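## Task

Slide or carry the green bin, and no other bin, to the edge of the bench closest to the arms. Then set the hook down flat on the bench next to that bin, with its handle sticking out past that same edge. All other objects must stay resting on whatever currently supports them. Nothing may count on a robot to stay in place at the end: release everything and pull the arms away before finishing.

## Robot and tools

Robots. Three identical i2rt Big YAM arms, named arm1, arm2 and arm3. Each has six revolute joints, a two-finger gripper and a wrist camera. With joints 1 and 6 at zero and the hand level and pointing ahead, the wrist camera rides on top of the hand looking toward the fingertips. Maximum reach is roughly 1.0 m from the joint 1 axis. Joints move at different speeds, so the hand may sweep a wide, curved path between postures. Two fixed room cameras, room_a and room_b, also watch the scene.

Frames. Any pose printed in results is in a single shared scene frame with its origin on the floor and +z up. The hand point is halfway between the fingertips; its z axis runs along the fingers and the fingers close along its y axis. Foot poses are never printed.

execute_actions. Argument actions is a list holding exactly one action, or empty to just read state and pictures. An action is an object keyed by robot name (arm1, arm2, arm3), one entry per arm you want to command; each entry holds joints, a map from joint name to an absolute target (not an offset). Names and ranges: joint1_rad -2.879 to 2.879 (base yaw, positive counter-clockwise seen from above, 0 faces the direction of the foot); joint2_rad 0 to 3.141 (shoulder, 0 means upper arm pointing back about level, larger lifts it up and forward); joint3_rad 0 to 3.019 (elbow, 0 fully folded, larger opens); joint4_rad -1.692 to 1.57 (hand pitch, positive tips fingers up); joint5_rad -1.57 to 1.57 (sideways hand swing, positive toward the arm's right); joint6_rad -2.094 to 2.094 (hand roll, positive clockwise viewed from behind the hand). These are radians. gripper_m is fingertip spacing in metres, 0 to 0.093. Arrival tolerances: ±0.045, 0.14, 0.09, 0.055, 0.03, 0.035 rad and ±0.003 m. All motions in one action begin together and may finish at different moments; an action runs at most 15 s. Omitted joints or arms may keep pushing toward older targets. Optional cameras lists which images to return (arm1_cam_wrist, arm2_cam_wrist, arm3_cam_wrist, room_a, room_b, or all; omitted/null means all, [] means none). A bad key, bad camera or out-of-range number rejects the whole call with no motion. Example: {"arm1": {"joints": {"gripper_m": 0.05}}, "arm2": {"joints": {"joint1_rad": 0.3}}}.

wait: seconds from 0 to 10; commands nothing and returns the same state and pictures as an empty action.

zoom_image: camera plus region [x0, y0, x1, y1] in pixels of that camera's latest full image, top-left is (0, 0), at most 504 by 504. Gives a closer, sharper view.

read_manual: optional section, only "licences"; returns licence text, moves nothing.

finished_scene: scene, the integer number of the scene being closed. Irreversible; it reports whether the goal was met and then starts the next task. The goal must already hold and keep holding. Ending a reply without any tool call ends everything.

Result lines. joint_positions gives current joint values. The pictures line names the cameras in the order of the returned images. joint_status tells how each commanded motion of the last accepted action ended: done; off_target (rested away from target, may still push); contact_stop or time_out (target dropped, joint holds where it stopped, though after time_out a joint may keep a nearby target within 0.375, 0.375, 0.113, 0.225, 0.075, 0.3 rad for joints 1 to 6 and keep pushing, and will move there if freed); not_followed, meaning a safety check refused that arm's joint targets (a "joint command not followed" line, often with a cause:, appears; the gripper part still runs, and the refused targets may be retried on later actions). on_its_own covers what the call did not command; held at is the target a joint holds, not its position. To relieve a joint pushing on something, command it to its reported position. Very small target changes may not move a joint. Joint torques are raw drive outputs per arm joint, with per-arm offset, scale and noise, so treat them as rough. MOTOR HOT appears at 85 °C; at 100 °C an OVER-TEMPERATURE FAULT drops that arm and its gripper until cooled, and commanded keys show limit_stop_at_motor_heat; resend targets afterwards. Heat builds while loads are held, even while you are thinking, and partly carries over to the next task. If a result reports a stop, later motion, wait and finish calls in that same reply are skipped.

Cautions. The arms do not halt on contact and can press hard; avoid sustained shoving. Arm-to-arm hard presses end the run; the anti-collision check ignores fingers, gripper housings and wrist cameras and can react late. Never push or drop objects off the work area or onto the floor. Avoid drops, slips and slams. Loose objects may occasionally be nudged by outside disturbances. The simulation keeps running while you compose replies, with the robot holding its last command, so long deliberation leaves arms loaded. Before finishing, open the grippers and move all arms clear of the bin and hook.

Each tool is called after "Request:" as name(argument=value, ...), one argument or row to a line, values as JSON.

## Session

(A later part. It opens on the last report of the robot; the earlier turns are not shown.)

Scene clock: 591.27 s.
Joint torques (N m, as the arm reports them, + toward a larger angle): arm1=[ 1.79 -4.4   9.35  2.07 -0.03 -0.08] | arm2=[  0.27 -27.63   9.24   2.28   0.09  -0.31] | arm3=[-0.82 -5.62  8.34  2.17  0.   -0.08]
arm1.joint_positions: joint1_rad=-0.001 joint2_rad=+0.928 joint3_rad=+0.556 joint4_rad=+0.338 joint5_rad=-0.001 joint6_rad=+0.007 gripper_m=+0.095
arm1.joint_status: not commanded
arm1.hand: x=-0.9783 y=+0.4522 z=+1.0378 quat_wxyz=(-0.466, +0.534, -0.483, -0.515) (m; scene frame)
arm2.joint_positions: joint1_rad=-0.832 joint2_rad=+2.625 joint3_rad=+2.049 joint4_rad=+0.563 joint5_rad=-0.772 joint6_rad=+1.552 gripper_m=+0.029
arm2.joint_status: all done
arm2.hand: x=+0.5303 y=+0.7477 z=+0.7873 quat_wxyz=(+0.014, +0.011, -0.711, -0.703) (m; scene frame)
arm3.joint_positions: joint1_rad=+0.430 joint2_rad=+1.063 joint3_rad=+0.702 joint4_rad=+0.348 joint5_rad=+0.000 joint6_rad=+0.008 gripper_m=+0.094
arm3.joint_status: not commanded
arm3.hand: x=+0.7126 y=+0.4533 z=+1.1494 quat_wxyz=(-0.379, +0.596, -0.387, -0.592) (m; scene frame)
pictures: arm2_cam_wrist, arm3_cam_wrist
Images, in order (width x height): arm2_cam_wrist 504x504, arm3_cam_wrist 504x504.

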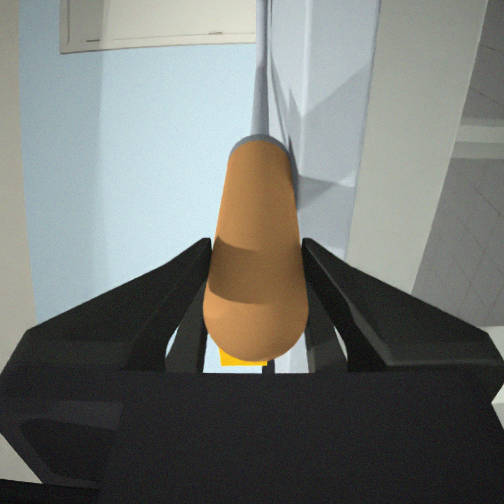

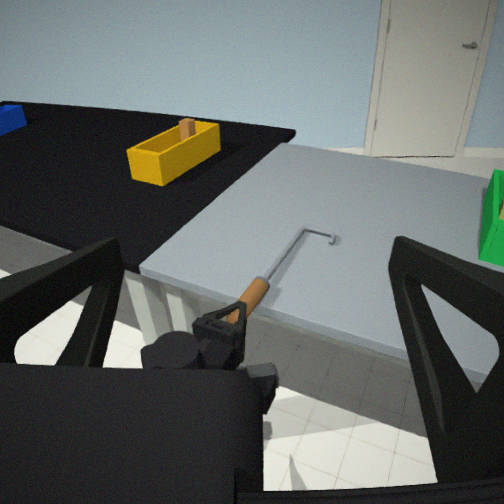

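Request:
execute_actions(
  actions=[
    {"arm2": {"joints": {"gripper_m": 0.093}}},
  ],
  cameras=["arm2_cam_wrist", "arm3_cam_wrist"],
)

Scene clock: 634.47 s.
Joint torques (N m, as the arm reports them, + toward a larger angle): arm1=[ 1.43 -4.66  9.44  2.04 -0.06 -0.06] | arm2=[  0.42 -27.47   9.22   2.26   0.11  -0.3 ] | arm3=[-0.81 -5.57  8.3   2.19  0.   -0.08]
arm1.joint_positions: joint1_rad=-0.001 joint2_rad=+0.928 joint3_rad=+0.556 joint4_rad=+0.338 joint5_rad=-0.001 joint6_rad=+0.007 gripper_m=+0.095
arm1.joint_status: not commanded
arm1.hand: x=-0.9783 y=+0.4522 z=+1.0378 quat_wxyz=(-0.466, +0.534, -0.483, -0.515) (m; scene frame)
arm2.joint_positions: joint1_rad=-0.832 joint2_rad=+2.623 joint3_rad=+2.049 joint4_rad=+0.563 joint5_rad=-0.772 joint6_rad=+1.552 gripper_m=+0.093
arm2.joint_status: all done
arm2.hand: x=+0.5304 y=+0.7478 z=+0.7890 quat_wxyz=(+0.013, +0.012, -0.711, -0.703) (m; scene frame)
arm3.joint_positions: joint1_rad=+0.430 joint2_rad=+1.063 joint3_rad=+0.702 joint4_rad=+0.348 joint5_rad=+0.000 joint6_rad=+0.008 gripper_m=+0.094
arm3.joint_status: not commanded
arm3.hand: x=+0.7126 y=+0.4533 z=+1.1494 quat_wxyz=(-0.379, +0.596, -0.387, -0.592) (m; scene frame)
pictures: arm2_cam_wrist, arm3_cam_wrist
Images, in order (width x height): arm2_cam_wrist 504x504, arm3_cam_wrist 504x504.

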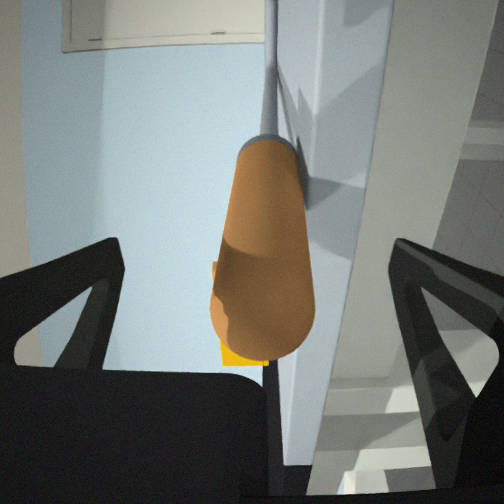

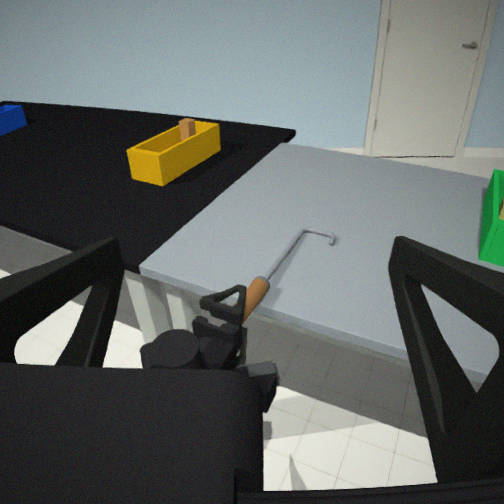

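Request:
execute_actions(
  actions=[
    {"arm2": {"joints": {"joint5_rad": -0.1}}},
  ],
  cameras=["arm3_cam_wrist"],
)

Scene clock: 638.10 s.
Joint torques (N m, as the arm reports them, + toward a larger angle): arm1=[ 1.5  -4.68  9.44  1.97 -0.08 -0.09] | arm2=[  0.41 -27.66   9.33   2.38   0.22  -0.29] | arm3=[-0.77 -5.5   8.34  2.16  0.01 -0.08]
arm1.joint_positions: joint1_rad=-0.001 joint2_rad=+0.928 joint3_rad=+0.556 joint4_rad=+0.338 joint5_rad=-0.001 joint6_rad=+0.007 gripper_m=+0.095
arm1.joint_status: not commanded
arm1.hand: x=-0.9783 y=+0.4522 z=+1.0378 quat_wxyz=(-0.466, +0.534, -0.483, -0.515) (m; scene frame)
arm2.joint_positions: joint1_rad=-0.832 joint2_rad=+2.623 joint3_rad=+2.049 joint4_rad=+0.563 joint5_rad=-0.103 joint6_rad=+1.552 gripper_m=+0.093
arm2.joint_status: all done
arm2.hand: x=+0.6383 y=+0.7146 z=+0.7872 quat_wxyz=(-0.221, -0.219, -0.680, -0.664) (m; scene frame)
arm3.joint_positions: joint1_rad=+0.430 joint2_rad=+1.063 joint3_rad=+0.702 joint4_rad=+0.348 joint5_rad=+0.000 joint6_rad=+0.008 gripper_m=+0.094
arm3.joint_status: not commanded
arm3.hand: x=+0.7126 y=+0.4533 z=+1.1494 quat_wxyz=(-0.379, +0.596, -0.387, -0.592) (m; scene frame)
pictures: arm3_cam_wrist
Images, in order (width x height): arm3_cam_wrist 504x504.

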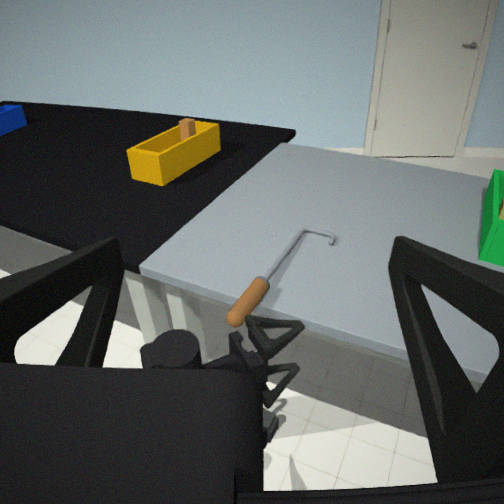

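Request:
execute_actions(
  actions=[
    {"arm2": {"joints": {"joint2_rad": 1.93, "joint3_rad": 0.92, "joint4_rad": 1.03, "joint5_rad": 0.3}}},
  ],
  cameras=["arm3_cam_wrist", "room_a"],
)

Scene clock: 667.43 s.
Joint torques (N m, as the arm reports them, + toward a larger angle): arm1=[ 1.54 -4.65  9.3   1.89 -0.06 -0.08] | arm2=[  0.19 -15.65   5.87   1.81   0.19  -0.28] | arm3=[-0.84 -5.6   8.33  2.19  0.   -0.08]
arm1.joint_positions: joint1_rad=-0.001 joint2_rad=+0.928 joint3_rad=+0.556 joint4_rad=+0.338 joint5_rad=-0.001 joint6_rad=+0.007 gripper_m=+0.095
arm1.joint_status: not commanded
arm1.hand: x=-0.9783 y=+0.4522 z=+1.0378 quat_wxyz=(-0.466, +0.534, -0.483, -0.515) (m; scene frame)
arm2.joint_positions: joint1_rad=-0.832 joint2_rad=+1.931 joint3_rad=+0.917 joint4_rad=+1.027 joint5_rad=+0.298 joint6_rad=+1.549 gripper_m=+0.093
arm2.joint_status: all done
arm2.hand: x=+0.4944 y=+0.4534 z=+0.8803 quat_wxyz=(-0.354, -0.346, -0.617, -0.612) (m; scene frame)
arm3.joint_positions: joint1_rad=+0.430 joint2_rad=+1.063 joint3_rad=+0.702 joint4_rad=+0.348 joint5_rad=+0.000 joint6_rad=+0.008 gripper_m=+0.094
arm3.joint_status: not commanded
arm3.hand: x=+0.7126 y=+0.4533 z=+1.1494 quat_wxyz=(-0.379, +0.596, -0.387, -0.592) (m; scene frame)
pictures: arm3_cam_wrist, room_a
Images, in order (width x height): arm3_cam_wrist 504x504, room_a 504x504.

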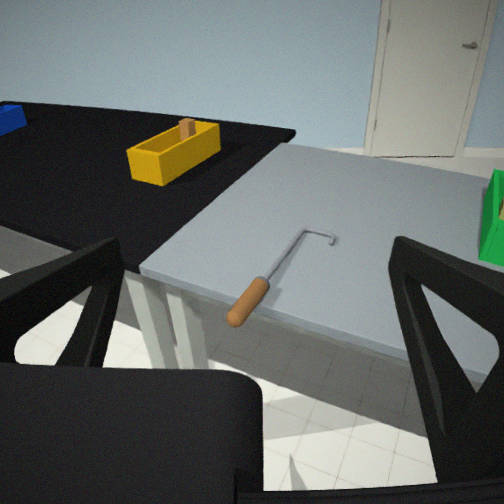

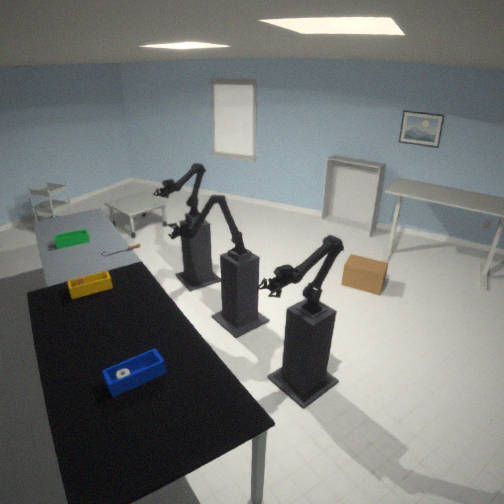

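Request:
zoom_image(
  camera="arm3_cam_wrist",
  region=[180, 200, 380, 350],
)

Region (180, 200, 380, 350) of arm3_cam_wrist's 504x504 image, scaled by 2.520, with more detail than that image has; it fills the top 378 rows of this view, and the rest is white.

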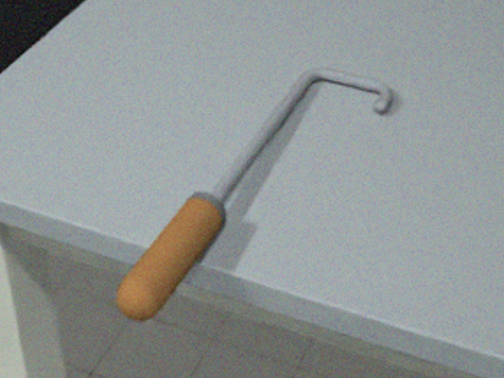

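Request:
execute_actions(
  actions=[
    {"arm2": {"joints": {"joint1_rad": -0.1, "joint5_rad": 0.5, "joint6_rad": 0.2}}, "arm3": {"joints": {"joint1_rad": 0.5705, "joint2_rad": 2.45, "joint3_rad": 1.73, "joint4_rad": 0.81, "joint5_rad": 0.606, "joint6_rad": 0.04}}},
  ],
  cameras=["arm3_cam_wrist", "room_a"],
)

Scene clock: 750.07 s.
Joint torques (N m, as the arm reports them, + toward a larger angle): arm1=[ 1.86 -4.55  9.38  1.93 -0.07 -0.08] | arm2=[ -0.5  -15.51   5.89   1.78   0.2   -0.25] | arm3=[ -1.22 -23.18  10.06   1.56   0.13   0.07]
arm1.joint_positions: joint1_rad=-0.001 joint2_rad=+0.928 joint3_rad=+0.556 joint4_rad=+0.338 joint5_rad=-0.001 joint6_rad=+0.007 gripper_m=+0.095
arm1.joint_status: not commanded
arm1.hand: x=-0.9783 y=+0.4522 z=+1.0378 quat_wxyz=(-0.466, +0.534, -0.483, -0.515) (m; scene frame)
arm2.joint_positions: joint1_rad=-0.092 joint2_rad=+1.931 joint3_rad=+0.917 joint4_rad=+1.027 joint5_rad=+0.498 joint6_rad=+0.212 gripper_m=+0.093
arm2.joint_status: all done
arm2.hand: x=+0.0941 y=+0.6456 z=+0.8847 quat_wxyz=(-0.563, +0.291, -0.644, -0.430) (m; scene frame)
arm3.joint_positions: joint1_rad=+0.576 joint2_rad=+2.464 joint3_rad=+1.684 joint4_rad=+0.802 joint5_rad=+0.603 joint6_rad=+0.031 gripper_m=+0.094
arm3.joint_status: all done
arm3.hand: x=+0.5441 y=+0.7632 z=+0.8440 quat_wxyz=(-0.503, +0.476, -0.513, -0.507) (m; scene frame)
pictures: arm3_cam_wrist, room_a
Images, in order (width x height): arm3_cam_wrist 504x504, room_a 504x504.

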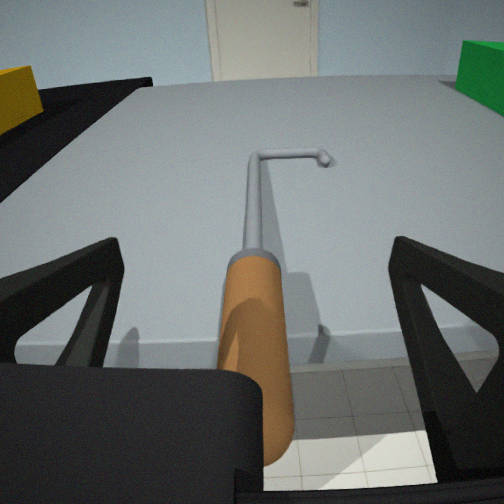

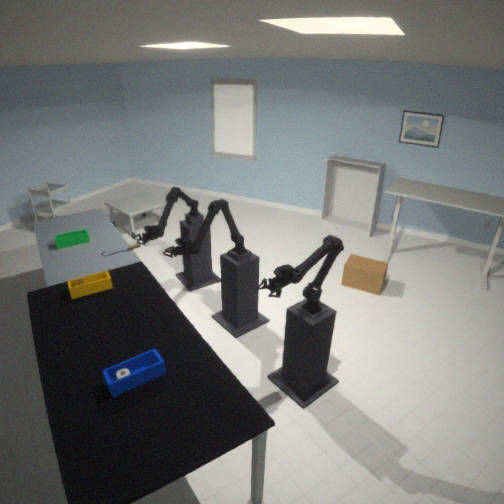

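Request:
execute_actions(
  actions=[
    {"arm2": {"joints": {"joint6_rad": -0.3}}, "arm3": {"joints": {"joint2_rad": 2.555}}},
  ],
  cameras=["arm3_cam_wrist", "arm2_cam_wrist"],
)

Scene clock: 769.57 s.
Joint torques (N m, as the arm reports them, + toward a larger angle): arm1=[ 1.54 -4.48  9.39  2.03 -0.08 -0.08] | arm2=[ -0.51 -15.55   5.94   1.81   0.2   -0.19] | arm3=[ -1.28 -22.88   8.73   1.57   0.16   0.07]
arm1.joint_positions: joint1_rad=-0.001 joint2_rad=+0.928 joint3_rad=+0.556 joint4_rad=+0.338 joint5_rad=-0.001 joint6_rad=+0.007 gripper_m=+0.095
arm1.joint_status: not commanded
arm1.hand: x=-0.9783 y=+0.4522 z=+1.0378 quat_wxyz=(-0.466, +0.534, -0.483, -0.515) (m; scene frame)
arm2.joint_positions: joint1_rad=-0.092 joint2_rad=+1.931 joint3_rad=+0.917 joint4_rad=+1.027 joint5_rad=+0.498 joint6_rad=-0.287 gripper_m=+0.093
arm2.joint_status: all done
arm2.hand: x=+0.0941 y=+0.6456 z=+0.8847 quat_wxyz=(-0.651, +0.441, -0.552, -0.277) (m; scene frame)
arm3.joint_positions: joint1_rad=+0.576 joint2_rad=+2.560 joint3_rad=+1.694 joint4_rad=+0.802 joint5_rad=+0.603 joint6_rad=+0.031 gripper_m=+0.094
arm3.joint_status: all done
arm3.hand: x=+0.5487 y=+0.7563 z=+0.7701 quat_wxyz=(-0.497, +0.505, -0.520, -0.477) (m; scene frame)
pictures: arm2_cam_wrist, arm3_cam_wrist
Images, in order (width x height): arm2_cam_wrist 504x504, arm3_cam_wrist 504x504.

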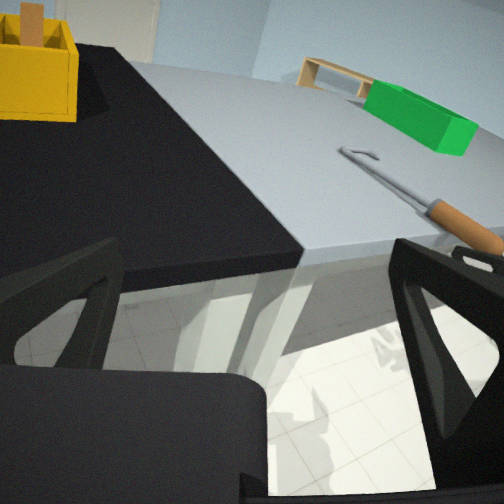

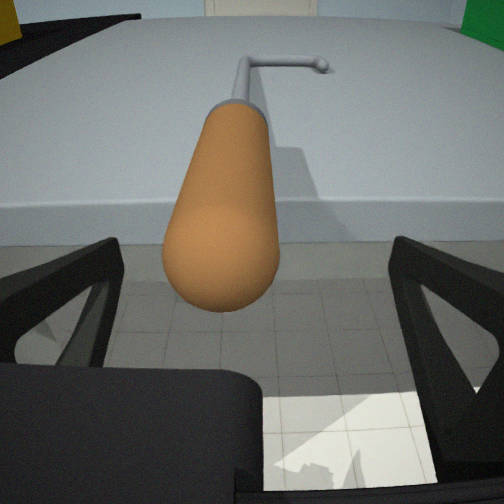

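Request:
execute_actions(
  actions=[
    {"arm2": {"joints": {"joint6_rad": -0.8}}, "arm3": {"joints": {"joint3_rad": 1.805, "joint4_rad": 0.74}}},
  ],
  cameras=["arm3_cam_wrist", "arm2_cam_wrist"],
)

Scene clock: 795.67 s.
Joint torques (N m, as the arm reports them, + toward a larger angle): arm1=[ 1.57 -4.63  9.32  1.87 -0.07 -0.08] | arm2=[ -0.46 -15.56   5.95   1.81   0.2   -0.16] | arm3=[ -1.22 -23.73   9.35   1.     0.14   0.06]
arm1.joint_positions: joint1_rad=-0.001 joint2_rad=+0.928 joint3_rad=+0.556 joint4_rad=+0.338 joint5_rad=-0.001 joint6_rad=+0.007 gripper_m=+0.095
arm1.joint_status: not commanded
arm1.hand: x=-0.9783 y=+0.4522 z=+1.0378 quat_wxyz=(-0.466, +0.534, -0.483, -0.515) (m; scene frame)
arm2.joint_positions: joint1_rad=-0.092 joint2_rad=+1.931 joint3_rad=+0.917 joint4_rad=+1.027 joint5_rad=+0.498 joint6_rad=-0.788 gripper_m=+0.093
arm2.joint_status: all done
arm2.hand: x=+0.0941 y=+0.6456 z=+0.8847 quat_wxyz=(-0.700, +0.564, -0.426, -0.108) (m; scene frame)
arm3.joint_positions: joint1_rad=+0.576 joint2_rad=+2.560 joint3_rad=+1.765 joint4_rad=+0.749 joint5_rad=+0.604 joint6_rad=+0.031 gripper_m=+0.094
arm3.joint_status: all done
arm3.hand: x=+0.5378 y=+0.7734 z=+0.7923 quat_wxyz=(-0.498, +0.499, -0.518, -0.483) (m; scene frame)
pictures: arm2_cam_wrist, arm3_cam_wrist
Images, in order (width x height): arm2_cam_wrist 504x504, arm3_cam_wrist 504x504.

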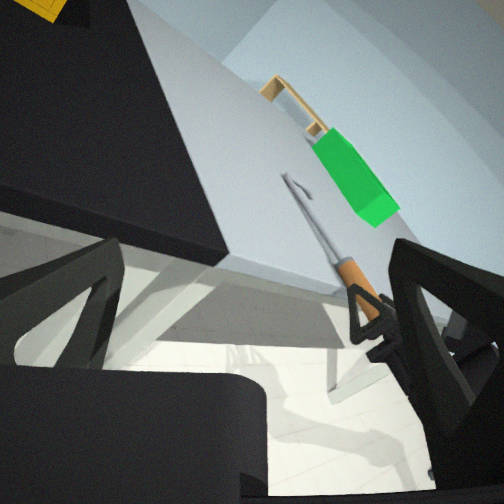

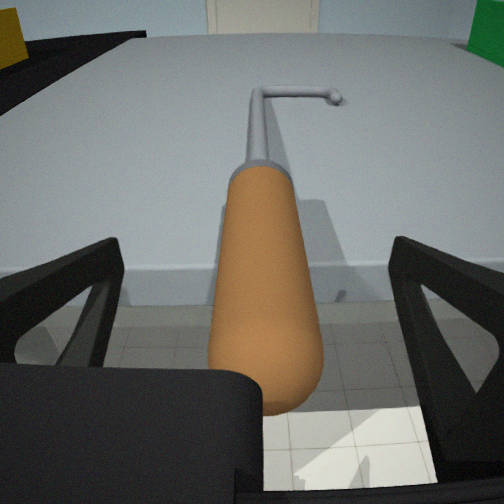

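Request:
execute_actions(
  actions=[
    {"arm3": {"joints": {"gripper_m": 0.0}}},
  ],
  cameras=["arm3_cam_wrist", "arm2_cam_wrist"],
)

Scene clock: 803.83 s.
Joint torques (N m, as the arm reports them, + toward a larger angle): arm1=[ 1.58 -4.38  9.33  2.   -0.06 -0.09] | arm2=[ -0.47 -15.48   5.95   1.82   0.2   -0.15] | arm3=[ -1.32 -23.04   9.46   1.02   0.06   0.06]
arm1.joint_positions: joint1_rad=-0.001 joint2_rad=+0.928 joint3_rad=+0.556 joint4_rad=+0.338 joint5_rad=-0.001 joint6_rad=+0.007 gripper_m=+0.095
arm1.joint_status: not commanded
arm1.hand: x=-0.9783 y=+0.4522 z=+1.0378 quat_wxyz=(-0.466, +0.534, -0.483, -0.515) (m; scene frame)
arm2.joint_positions: joint1_rad=-0.092 joint2_rad=+1.931 joint3_rad=+0.917 joint4_rad=+1.027 joint5_rad=+0.498 joint6_rad=-0.788 gripper_m=+0.093
arm2.joint_status: not commanded
arm2.hand: x=+0.0941 y=+0.6456 z=+0.8847 quat_wxyz=(-0.700, +0.564, -0.426, -0.107) (m; scene frame)
arm3.joint_positions: joint1_rad=+0.576 joint2_rad=+2.560 joint3_rad=+1.765 joint4_rad=+0.748 joint5_rad=+0.606 joint6_rad=+0.032 gripper_m=+0.029
arm3.joint_status: gripper_m off_target (ended at +0.029, target +0.000)
arm3.hand: x=+0.5381 y=+0.7733 z=+0.7922 quat_wxyz=(-0.498, +0.499, -0.519, -0.483) (m; scene frame)
pictures: arm2_cam_wrist, arm3_cam_wrist
Images, in order (width x height): arm2_cam_wrist 504x504, arm3_cam_wrist 504x504.

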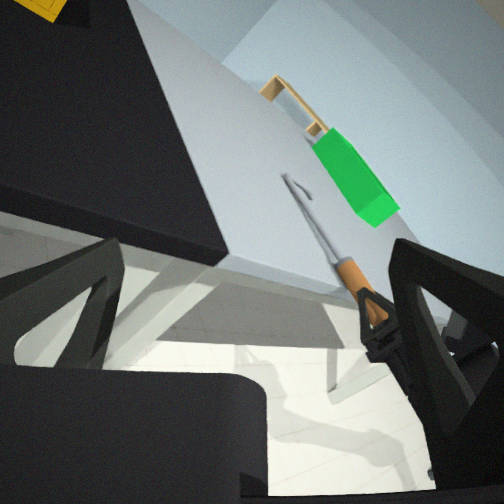

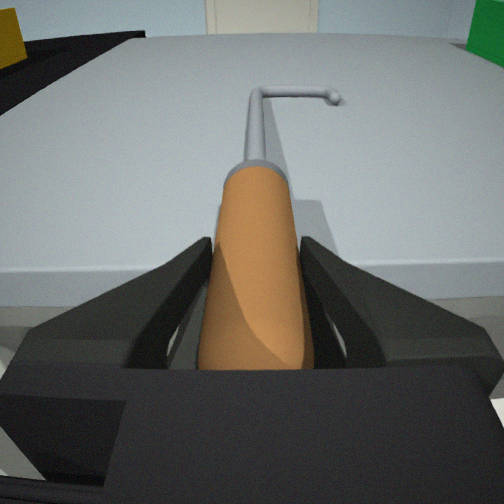

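Request:
execute_actions(
  actions=[
    {"arm2": {"joints": {"joint6_rad": -1.57}}, "arm3": {"joints": {"joint2_rad": 2.535, "joint3_rad": 1.815, "joint4_rad": 0.93, "joint6_rad": 1.18}}},
  ],
  cameras=["arm3_cam_wrist", "arm2_cam_wrist"],
)

Scene clock: 827.07 s.
Joint torques (N m, as the arm reports them, + toward a larger angle): arm1=[ 1.63 -4.31  9.38  1.97 -0.04 -0.1 ] | arm2=[ -0.51 -15.62   5.95   1.82   0.21  -0.12] | arm3=[ -1.18 -24.34  10.04   2.17  -0.17   0.1 ]
arm1.joint_positions: joint1_rad=-0.001 joint2_rad=+0.928 joint3_rad=+0.556 joint4_rad=+0.338 joint5_rad=-0.001 joint6_rad=+0.007 gripper_m=+0.095
arm1.joint_status: not commanded
arm1.hand: x=-0.9783 y=+0.4522 z=+1.0378 quat_wxyz=(-0.466, +0.534, -0.483, -0.515) (m; scene frame)
arm2.joint_positions: joint1_rad=-0.092 joint2_rad=+1.931 joint3_rad=+0.917 joint4_rad=+1.027 joint5_rad=+0.498 joint6_rad=-1.558 gripper_m=+0.093
arm2.joint_status: all done
arm2.hand: x=+0.0941 y=+0.6456 z=+0.8847 quat_wxyz=(-0.689, +0.682, -0.183, +0.163) (m; scene frame)
arm3.joint_positions: joint1_rad=+0.574 joint2_rad=+2.560 joint3_rad=+1.765 joint4_rad=+0.904 joint5_rad=+0.610 joint6_rad=+1.161 gripper_m=+0.029
arm3.joint_status: all done
arm3.hand: x=+0.5408 y=+0.7731 z=+0.8257 quat_wxyz=(-0.144, +0.102, -0.666, -0.724) (m; scene frame)
pictures: arm2_cam_wrist, arm3_cam_wrist
Images, in order (width x height): arm2_cam_wrist 504x504, arm3_cam_wrist 504x504.

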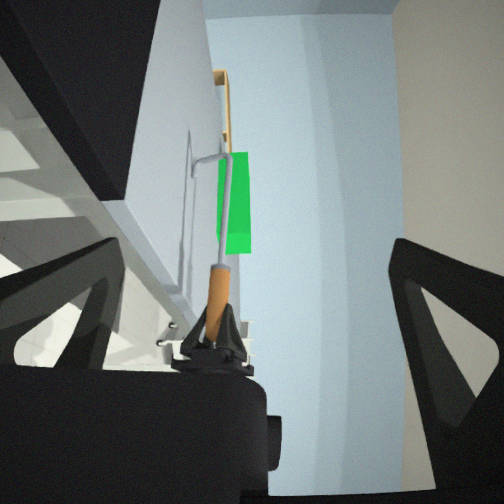

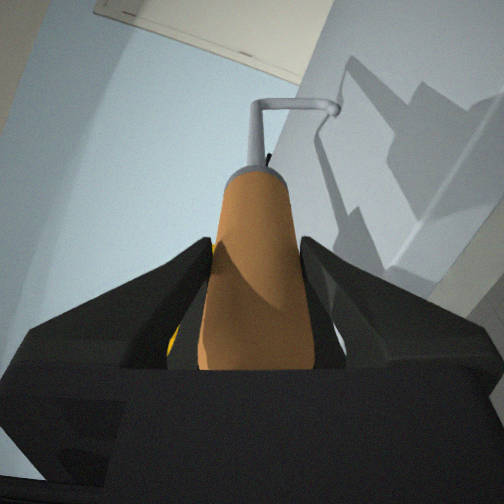

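Request:
execute_actions(
  actions=[
    {"arm3": {"joints": {"joint6_rad": 1.54}}},
  ],
  cameras=["arm3_cam_wrist", "arm2_cam_wrist"],
)

Scene clock: 840.70 s.
Joint torques (N m, as the arm reports them, + toward a larger angle): arm1=[ 1.22 -4.51  9.37  1.95 -0.06 -0.08] | arm2=[ -0.53 -15.59   5.95   1.82   0.2   -0.12] | arm3=[ -1.12 -24.27  10.03   2.16  -0.19   0.01]
arm1.joint_positions: joint1_rad=-0.001 joint2_rad=+0.928 joint3_rad=+0.556 joint4_rad=+0.338 joint5_rad=-0.001 joint6_rad=+0.007 gripper_m=+0.095
arm1.joint_status: not commanded
arm1.hand: x=-0.9783 y=+0.4522 z=+1.0378 quat_wxyz=(-0.466, +0.534, -0.483, -0.515) (m; scene frame)
arm2.joint_positions: joint1_rad=-0.092 joint2_rad=+1.931 joint3_rad=+0.917 joint4_rad=+1.027 joint5_rad=+0.498 joint6_rad=-1.558 gripper_m=+0.093
arm2.joint_status: not commanded
arm2.hand: x=+0.0941 y=+0.6456 z=+0.8847 quat_wxyz=(-0.689, +0.682, -0.183, +0.163) (m; scene frame)
arm3.joint_positions: joint1_rad=+0.573 joint2_rad=+2.560 joint3_rad=+1.765 joint4_rad=+0.905 joint5_rad=+0.610 joint6_rad=+1.526 gripper_m=+0.029
arm3.joint_status: all done
arm3.hand: x=+0.5412 y=+0.7733 z=+0.8258 quat_wxyz=(-0.010, -0.021, -0.674, -0.739) (m; scene frame)
pictures: arm2_cam_wrist, arm3_cam_wrist
Images, in order (width x height): arm2_cam_wrist 504x504, arm3_cam_wrist 504x504.

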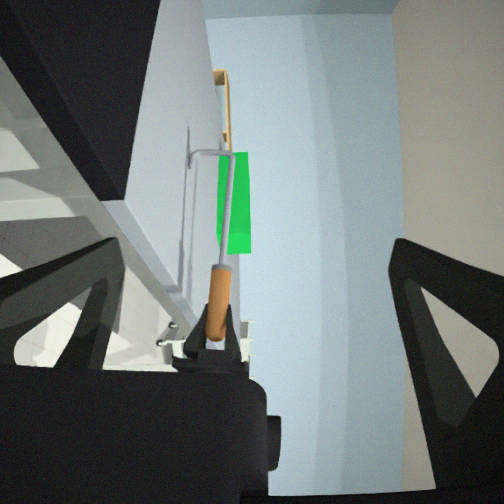

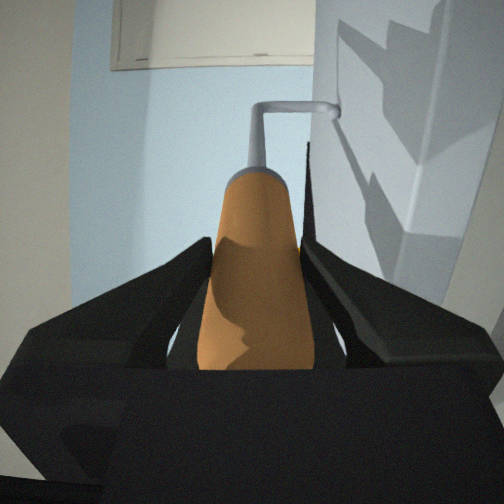

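Request:
execute_actions(
  actions=[
    {"arm3": {"joints": {"joint2_rad": 2.09}}},
  ],
  cameras=["arm3_cam_wrist"],
)

Scene clock: 879.33 s.
Joint torques (N m, as the arm reports them, + toward a larger angle): arm1=[ 1.54 -4.41  9.3   2.01 -0.08 -0.08] | arm2=[ -0.49 -15.56   5.96   1.83   0.2   -0.13] | arm3=[ -0.67 -24.95  10.69   1.96  -0.44   0.04]
arm1.joint_positions: joint1_rad=-0.001 joint2_rad=+0.928 joint3_rad=+0.556 joint4_rad=+0.338 joint5_rad=-0.001 joint6_rad=+0.007 gripper_m=+0.095
arm1.joint_status: not commanded
arm1.hand: x=-0.9783 y=+0.4522 z=+1.0378 quat_wxyz=(-0.466, +0.534, -0.483, -0.515) (m; scene frame)
arm2.joint_positions: joint1_rad=-0.092 joint2_rad=+1.931 joint3_rad=+0.917 joint4_rad=+1.027 joint5_rad=+0.498 joint6_rad=-1.558 gripper_m=+0.093
arm2.joint_status: not commanded
arm2.hand: x=+0.0941 y=+0.6456 z=+0.8847 quat_wxyz=(-0.689, +0.682, -0.183, +0.163) (m; scene frame)
arm3.joint_positions: joint1_rad=+0.573 joint2_rad=+2.145 joint3_rad=+1.779 joint4_rad=+0.904 joint5_rad=+0.613 joint6_rad=+1.527 gripper_m=+0.029
arm3.joint_status: all done
arm3.hand: x=+0.5578 y=+0.7466 z=+1.1787 quat_wxyz=(+0.071, -0.108, -0.527, -0.840) (m; scene frame)
pictures: arm3_cam_wrist
Images, in order (width x height): arm3_cam_wrist 504x504.

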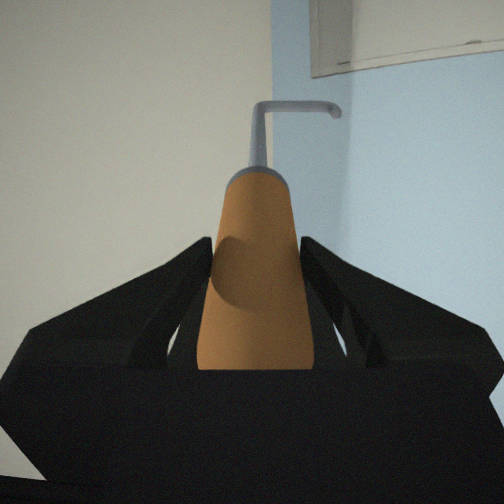

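Request:
execute_actions(
  actions=[
    {"arm3": {"joints": {"joint1_rad": -0.046, "joint4_rad": 0.23, "joint5_rad": 0.048, "joint6_rad": 1.597}}},
  ],
  cameras=["arm3_cam_wrist", "arm2_cam_wrist", "room_a", "room_b"],
)

Scene clock: 916.13 s.
Joint torques (N m, as the arm reports them, + toward a larger angle): arm1=[ 1.73 -4.8   9.33  2.06 -0.06 -0.1 ] | arm2=[ -0.44 -15.53   5.94   1.83   0.2   -0.13] | arm3=[ -0.11 -26.3   11.25   2.43   0.02   0.03]
arm1.joint_positions: joint1_rad=-0.001 joint2_rad=+0.928 joint3_rad=+0.556 joint4_rad=+0.338 joint5_rad=-0.001 joint6_rad=+0.007 gripper_m=+0.095
arm1.joint_status: not commanded
arm1.hand: x=-0.9783 y=+0.4522 z=+1.0378 quat_wxyz=(-0.466, +0.534, -0.483, -0.515) (m; scene frame)
arm2.joint_positions: joint1_rad=-0.092 joint2_rad=+1.931 joint3_rad=+0.917 joint4_rad=+1.027 joint5_rad=+0.498 joint6_rad=-1.558 gripper_m=+0.093
arm2.joint_status: not commanded
arm2.hand: x=+0.0941 y=+0.6456 z=+0.8847 quat_wxyz=(-0.689, +0.682, -0.183, +0.163) (m; scene frame)
arm3.joint_positions: joint1_rad=-0.053 joint2_rad=+2.145 joint3_rad=+1.779 joint4_rad=+0.204 joint5_rad=+0.048 joint6_rad=+1.584 gripper_m=+0.029
arm3.joint_status: all done
arm3.hand: x=+0.9791 y=+0.8794 z=+1.0298 quat_wxyz=(-0.033, -0.042, -0.760, -0.648) (m; scene frame)
pictures: arm2_cam_wrist, arm3_cam_wrist, room_a, room_b
Images, in order (width x height): arm2_cam_wrist 504x504, arm3_cam_wrist 504x504, room_a 504x504, room_b 504x504.

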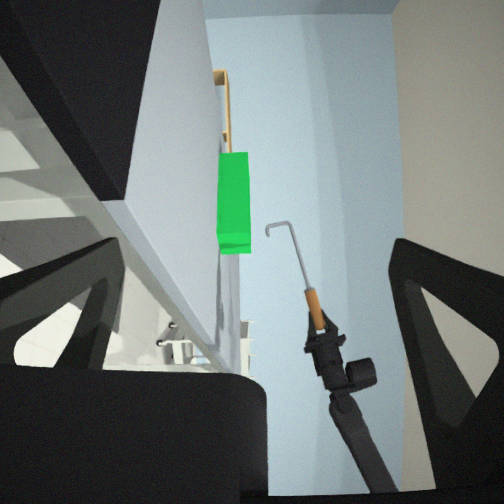

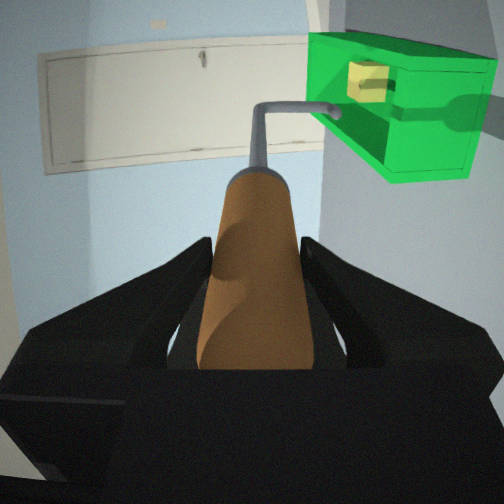

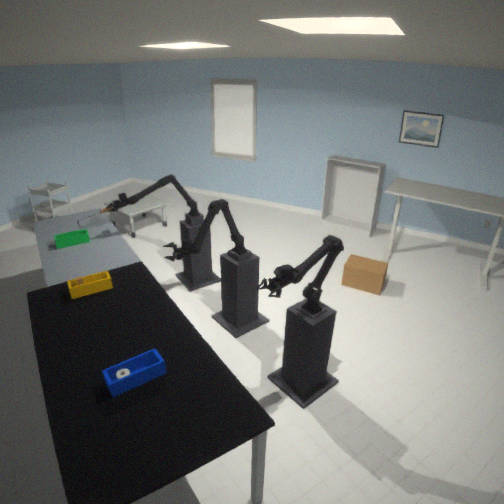

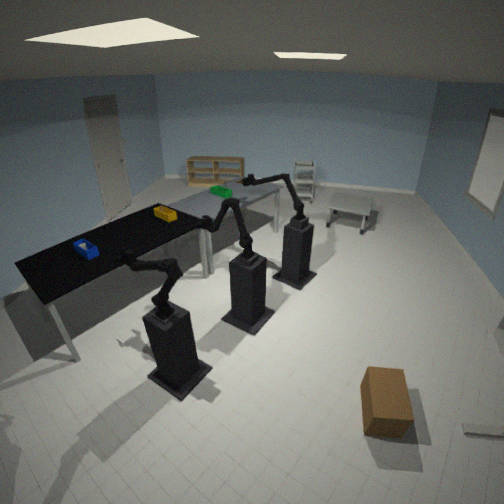

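Request:
zoom_image(
  camera="arm2_cam_wrist",
  region=[150, 140, 350, 340],
)

Request:
zoom_image(
  camera="arm3_cam_wrist",
  region=[230, 10, 504, 210],
)

Region (150, 140, 350, 340) of arm2_cam_wrist's 504x504 image, scaled by 2.520, with more detail than that image has.

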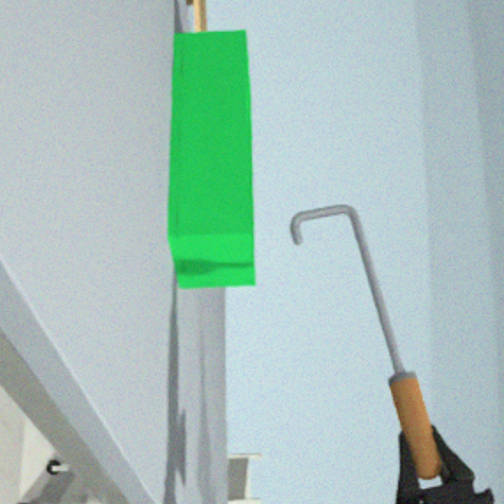

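Region (230, 10, 504, 210) of arm3_cam_wrist's 504x504 image, scaled by 1.839, with more detail than that image has; it fills the top 368 rows of this view, and the rest is white.

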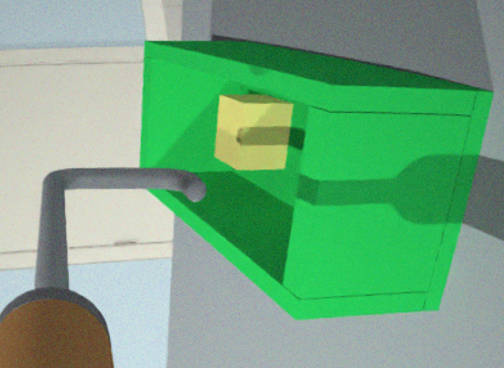

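Request:
execute_actions(
  actions=[
    {"arm3": {"joints": {"joint2_rad": 2.21, "joint3_rad": 1.855}}},
  ],
  cameras=["arm3_cam_wrist", "arm2_cam_wrist"],
)

Scene clock: 967.43 s.
Joint torques (N m, as the arm reports them, + toward a larger angle): arm1=[ 1.42 -4.67  9.44  2.01 -0.06 -0.07] | arm2=[ -0.48 -15.55   5.95   1.84   0.2   -0.13] | arm3=[ -0.48 -25.99  13.28   2.35   0.03  -0.01]
arm1.joint_positions: joint1_rad=-0.001 joint2_rad=+0.928 joint3_rad=+0.556 joint4_rad=+0.338 joint5_rad=-0.001 joint6_rad=+0.007 gripper_m=+0.095
arm1.joint_status: not commanded
arm1.hand: x=-0.9783 y=+0.4522 z=+1.0378 quat_wxyz=(-0.466, +0.534, -0.483, -0.515) (m; scene frame)
arm2.joint_positions: joint1_rad=-0.092 joint2_rad=+1.931 joint3_rad=+0.917 joint4_rad=+1.027 joint5_rad=+0.498 joint6_rad=-1.558 gripper_m=+0.093
arm2.joint_status: not commanded
arm2.hand: x=+0.0941 y=+0.6456 z=+0.8847 quat_wxyz=(-0.689, +0.682, -0.183, +0.163) (m; scene frame)
arm3.joint_positions: joint1_rad=-0.053 joint2_rad=+2.259 joint3_rad=+1.780 joint4_rad=+0.209 joint5_rad=+0.048 joint6_rad=+1.588 gripper_m=+0.029
arm3.joint_status: all done
arm3.hand: x=+0.9796 y=+0.8864 z=+0.9324 quat_wxyz=(-0.032, -0.044, -0.794, -0.606) (m; scene frame)
pictures: arm2_cam_wrist, arm3_cam_wrist
Images, in order (width x height): arm2_cam_wrist 504x504, arm3_cam_wrist 504x504.

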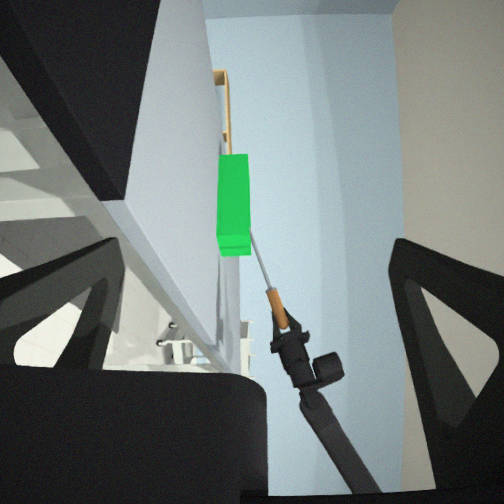

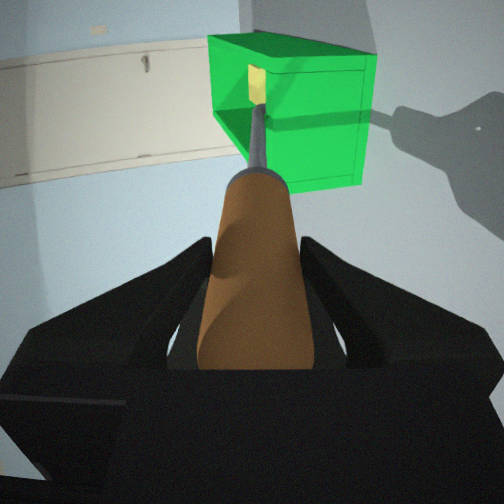

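Request:
execute_actions(
  actions=[
    {"arm3": {"joints": {"joint2_rad": 1.99, "joint3_rad": 1.55}}},
  ],
  cameras=["arm3_cam_wrist", "arm2_cam_wrist"],
)

Scene clock: 1006.23 s.
Joint torques (N m, as the arm reports them, + toward a larger angle): arm1=[ 1.57 -4.65  9.34  2.01 -0.07 -0.08] | arm2=[ -0.5  -15.62   5.95   1.81   0.2   -0.13] | arm3=[ -0.51 -21.99   9.71   2.37   0.04  -0.01]
arm1.joint_positions: joint1_rad=-0.001 joint2_rad=+0.928 joint3_rad=+0.556 joint4_rad=+0.338 joint5_rad=-0.001 joint6_rad=+0.007 gripper_m=+0.095
arm1.joint_status: not commanded
arm1.hand: x=-0.9783 y=+0.4522 z=+1.0378 quat_wxyz=(-0.466, +0.534, -0.483, -0.515) (m; scene frame)
arm2.joint_positions: joint1_rad=-0.092 joint2_rad=+1.931 joint3_rad=+0.917 joint4_rad=+1.027 joint5_rad=+0.498 joint6_rad=-1.558 gripper_m=+0.093
arm2.joint_status: not commanded
arm2.hand: x=+0.0941 y=+0.6456 z=+0.8847 quat_wxyz=(-0.689, +0.682, -0.183, +0.163) (m; scene frame)
arm3.joint_positions: joint1_rad=-0.053 joint2_rad=+2.026 joint3_rad=+1.528 joint4_rad=+0.203 joint5_rad=+0.048 joint6_rad=+1.588 gripper_m=+0.029
arm3.joint_status: all done
arm3.hand: x=+0.9754 y=+0.8158 z=+0.9802 quat_wxyz=(-0.032, -0.044, -0.802, -0.595) (m; scene frame)
pictures: arm2_cam_wrist, arm3_cam_wrist
Images, in order (width x height): arm2_cam_wrist 504x504, arm3_cam_wrist 504x504.

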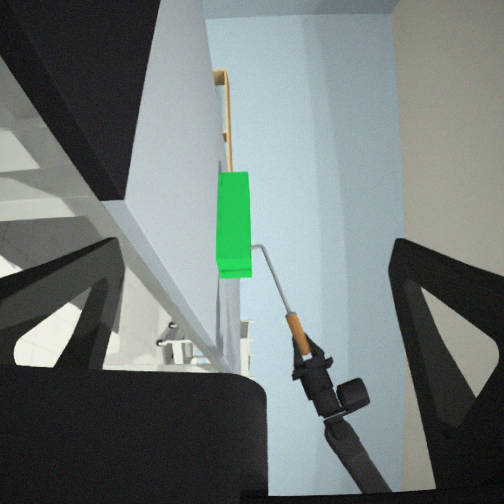

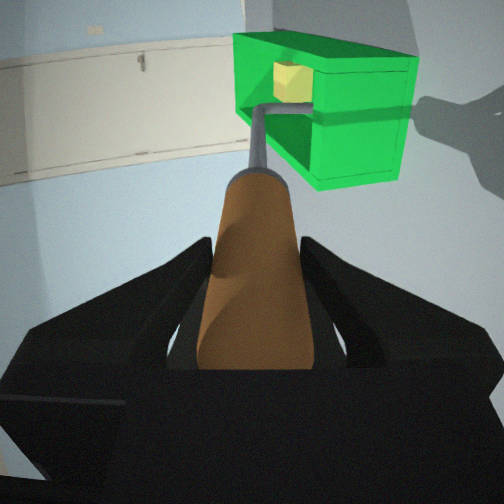

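Request:
execute_actions(
  actions=[
    {"arm3": {"joints": {"joint2_rad": 1.818, "joint3_rad": 1.32}}},
  ],
  cameras=["arm3_cam_wrist", "arm2_cam_wrist"],
)

Scene clock: 1010.60 s.
Joint torques (N m, as the arm reports them, + toward a larger angle): arm1=[ 1.33 -4.36  9.39  1.99 -0.08 -0.07] | arm2=[ -0.56 -15.63   5.98   1.83   0.2   -0.12] | arm3=[ -0.32 -20.81   9.45   2.41   0.03  -0.01]
arm1.joint_positions: joint1_rad=-0.001 joint2_rad=+0.928 joint3_rad=+0.556 joint4_rad=+0.338 joint5_rad=-0.001 joint6_rad=+0.007 gripper_m=+0.095
arm1.joint_status: not commanded
arm1.hand: x=-0.9783 y=+0.4522 z=+1.0378 quat_wxyz=(-0.466, +0.534, -0.483, -0.515) (m; scene frame)
arm2.joint_positions: joint1_rad=-0.092 joint2_rad=+1.931 joint3_rad=+0.917 joint4_rad=+1.027 joint5_rad=+0.498 joint6_rad=-1.558 gripper_m=+0.093
arm2.joint_status: not commanded
arm2.hand: x=+0.0941 y=+0.6456 z=+0.8847 quat_wxyz=(-0.689, +0.682, -0.183, +0.163) (m; scene frame)
arm3.joint_positions: joint1_rad=-0.053 joint2_rad=+1.870 joint3_rad=+1.298 joint4_rad=+0.202 joint5_rad=+0.048 joint6_rad=+1.588 gripper_m=+0.029
arm3.joint_status: all done
arm3.hand: x=+0.9712 y=+0.7445 z=+0.9706 quat_wxyz=(-0.032, -0.045, -0.823, -0.565) (m; scene frame)
pictures: arm2_cam_wrist, arm3_cam_wrist
Images, in order (width x height): arm2_cam_wrist 504x504, arm3_cam_wrist 504x504.

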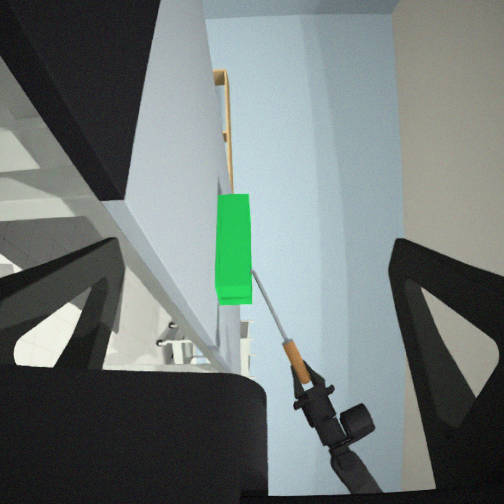

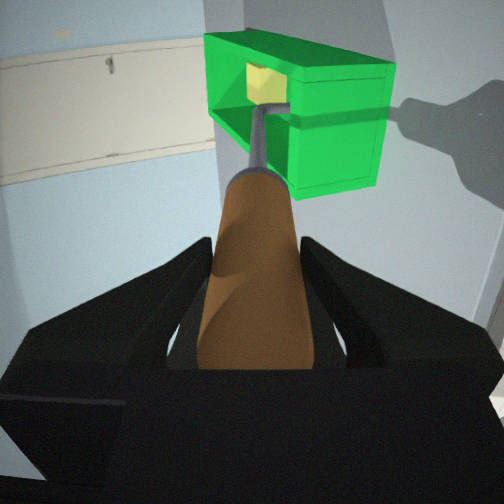

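Request:
execute_actions(
  actions=[
    {"arm3": {"joints": {"joint2_rad": 1.622, "joint3_rad": 1.107}}},
  ],
  cameras=["arm3_cam_wrist", "arm2_cam_wrist"],
)

Scene clock: 1016.17 s.
Joint torques (N m, as the arm reports them, + toward a larger angle): arm1=[ 1.46 -4.81  9.34  1.95 -0.05 -0.06] | arm2=[ -0.47 -15.56   5.96   1.83   0.2   -0.13] | arm3=[ -0.04 -16.42   9.57   2.44   0.04   0.  ]
arm1.joint_positions: joint1_rad=-0.001 joint2_rad=+0.928 joint3_rad=+0.556 joint4_rad=+0.338 joint5_rad=-0.001 joint6_rad=+0.007 gripper_m=+0.095
arm1.joint_status: not commanded
arm1.hand: x=-0.9783 y=+0.4522 z=+1.0378 quat_wxyz=(-0.466, +0.534, -0.483, -0.515) (m; scene frame)
arm2.joint_positions: joint1_rad=-0.092 joint2_rad=+1.931 joint3_rad=+0.917 joint4_rad=+1.027 joint5_rad=+0.498 joint6_rad=-1.558 gripper_m=+0.093
arm2.joint_status: not commanded
arm2.hand: x=+0.0941 y=+0.6456 z=+0.8847 quat_wxyz=(-0.689, +0.682, -0.183, +0.163) (m; scene frame)
arm3.joint_positions: joint1_rad=-0.053 joint2_rad=+1.658 joint3_rad=+1.082 joint4_rad=+0.202 joint5_rad=+0.048 joint6_rad=+1.588 gripper_m=+0.029
arm3.joint_status: all done
arm3.hand: x=+0.9667 y=+0.6675 z=+0.9976 quat_wxyz=(-0.032, -0.045, -0.824, -0.563) (m; scene frame)
pictures: arm2_cam_wrist, arm3_cam_wrist
Images, in order (width x height): arm2_cam_wrist 504x504, arm3_cam_wrist 504x504.

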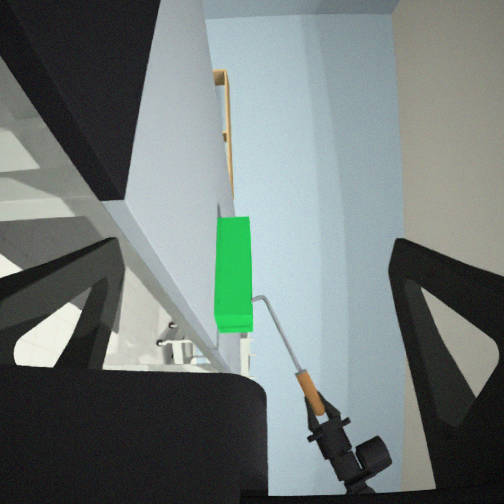

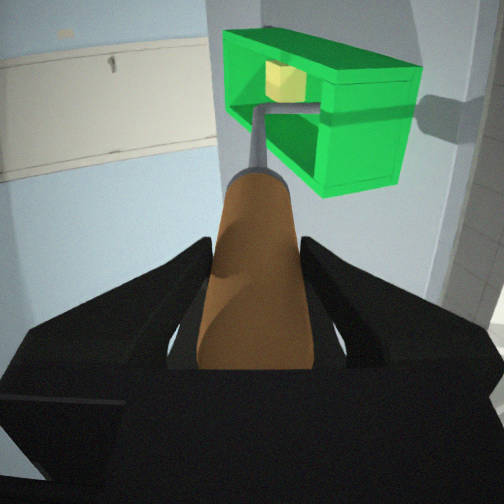

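Request:
zoom_image(
  camera="arm3_cam_wrist",
  region=[200, 0, 504, 300],
)

Request:
zoom_image(
  camera="arm2_cam_wrist",
  region=[150, 200, 330, 380],
)

Region (200, 0, 504, 300) of arm3_cam_wrist's 504x504 image, scaled by 1.658, with more detail than that image has; it fills the top 497 rows of this view, and the rest is white.

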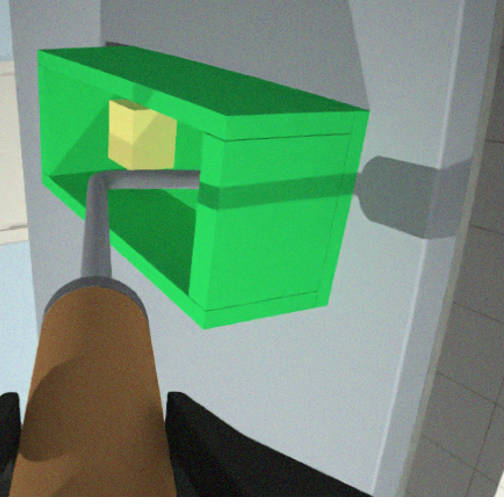

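Region (150, 200, 330, 380) of arm2_cam_wrist's 504x504 image, scaled by 2.800, with more detail than that image has.

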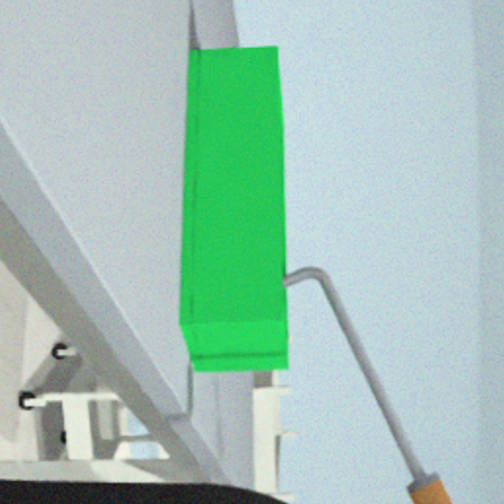

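Request:
execute_actions(
  actions=[
    {"arm3": {"joints": {"joint2_rad": 1.518, "joint3_rad": 0.991}}},
  ],
  cameras=["arm3_cam_wrist", "arm2_cam_wrist", "room_a", "room_b"],
)

Scene clock: 1059.17 s.
Joint torques (N m, as the arm reports them, + toward a larger angle): arm1=[ 1.52 -4.78  9.32  1.96 -0.06 -0.09] | arm2=[ -0.49 -15.51   5.95   1.82   0.2   -0.12] | arm3=[ -0.07 -15.62   9.72   2.4    0.06   0.  ]
arm1.joint_positions: joint1_rad=-0.001 joint2_rad=+0.928 joint3_rad=+0.556 joint4_rad=+0.338 joint5_rad=-0.001 joint6_rad=+0.007 gripper_m=+0.095
arm1.joint_status: not commanded
arm1.hand: x=-0.9783 y=+0.4522 z=+1.0378 quat_wxyz=(-0.466, +0.534, -0.483, -0.515) (m; scene frame)
arm2.joint_positions: joint1_rad=-0.092 joint2_rad=+1.931 joint3_rad=+0.917 joint4_rad=+1.027 joint5_rad=+0.498 joint6_rad=-1.558 gripper_m=+0.093
arm2.joint_status: not commanded
arm2.hand: x=+0.0941 y=+0.6456 z=+0.8847 quat_wxyz=(-0.689, +0.682, -0.183, +0.163) (m; scene frame)
arm3.joint_positions: joint1_rad=-0.053 joint2_rad=+1.564 joint3_rad=+0.962 joint4_rad=+0.202 joint5_rad=+0.048 joint6_rad=+1.588 gripper_m=+0.029
arm3.joint_status: all done
arm3.hand: x=+0.9642 y=+0.6243 z=+0.9906 quat_wxyz=(-0.032, -0.045, -0.832, -0.552) (m; scene frame)
pictures: arm2_cam_wrist, arm3_cam_wrist, room_a, room_b
Images, in order (width x height): arm2_cam_wrist 504x504, arm3_cam_wrist 504x504, room_a 504x504, room_b 504x504.

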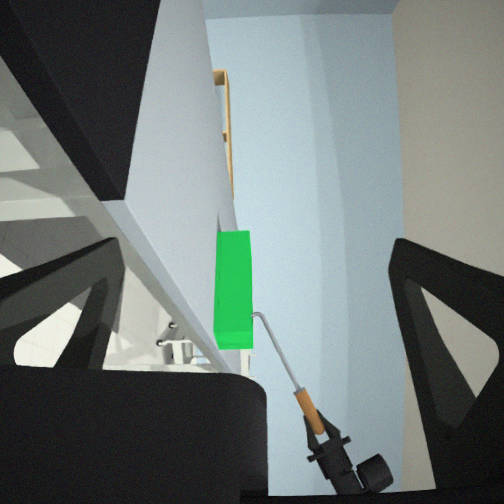

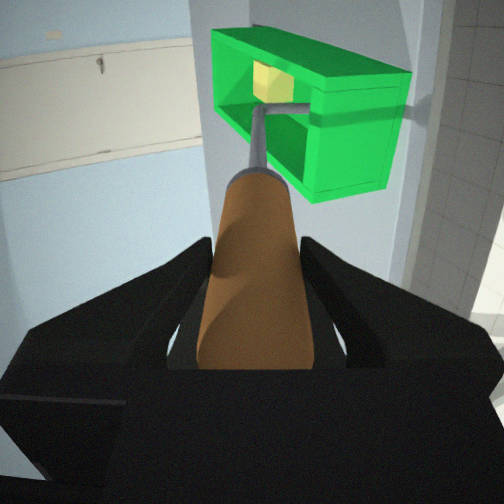

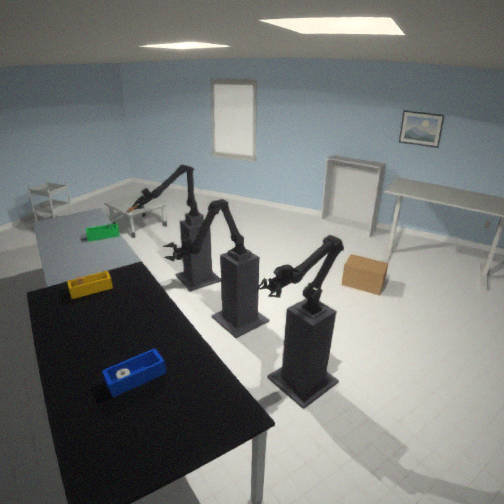

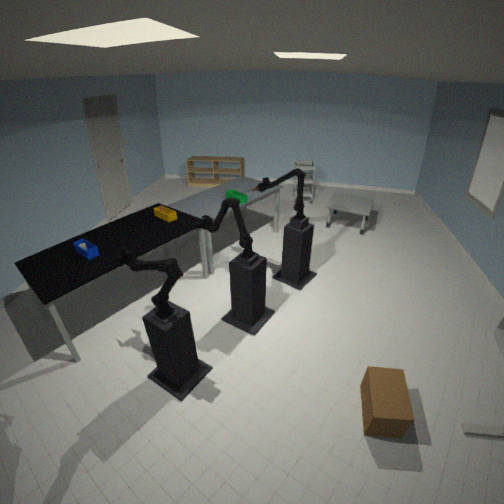

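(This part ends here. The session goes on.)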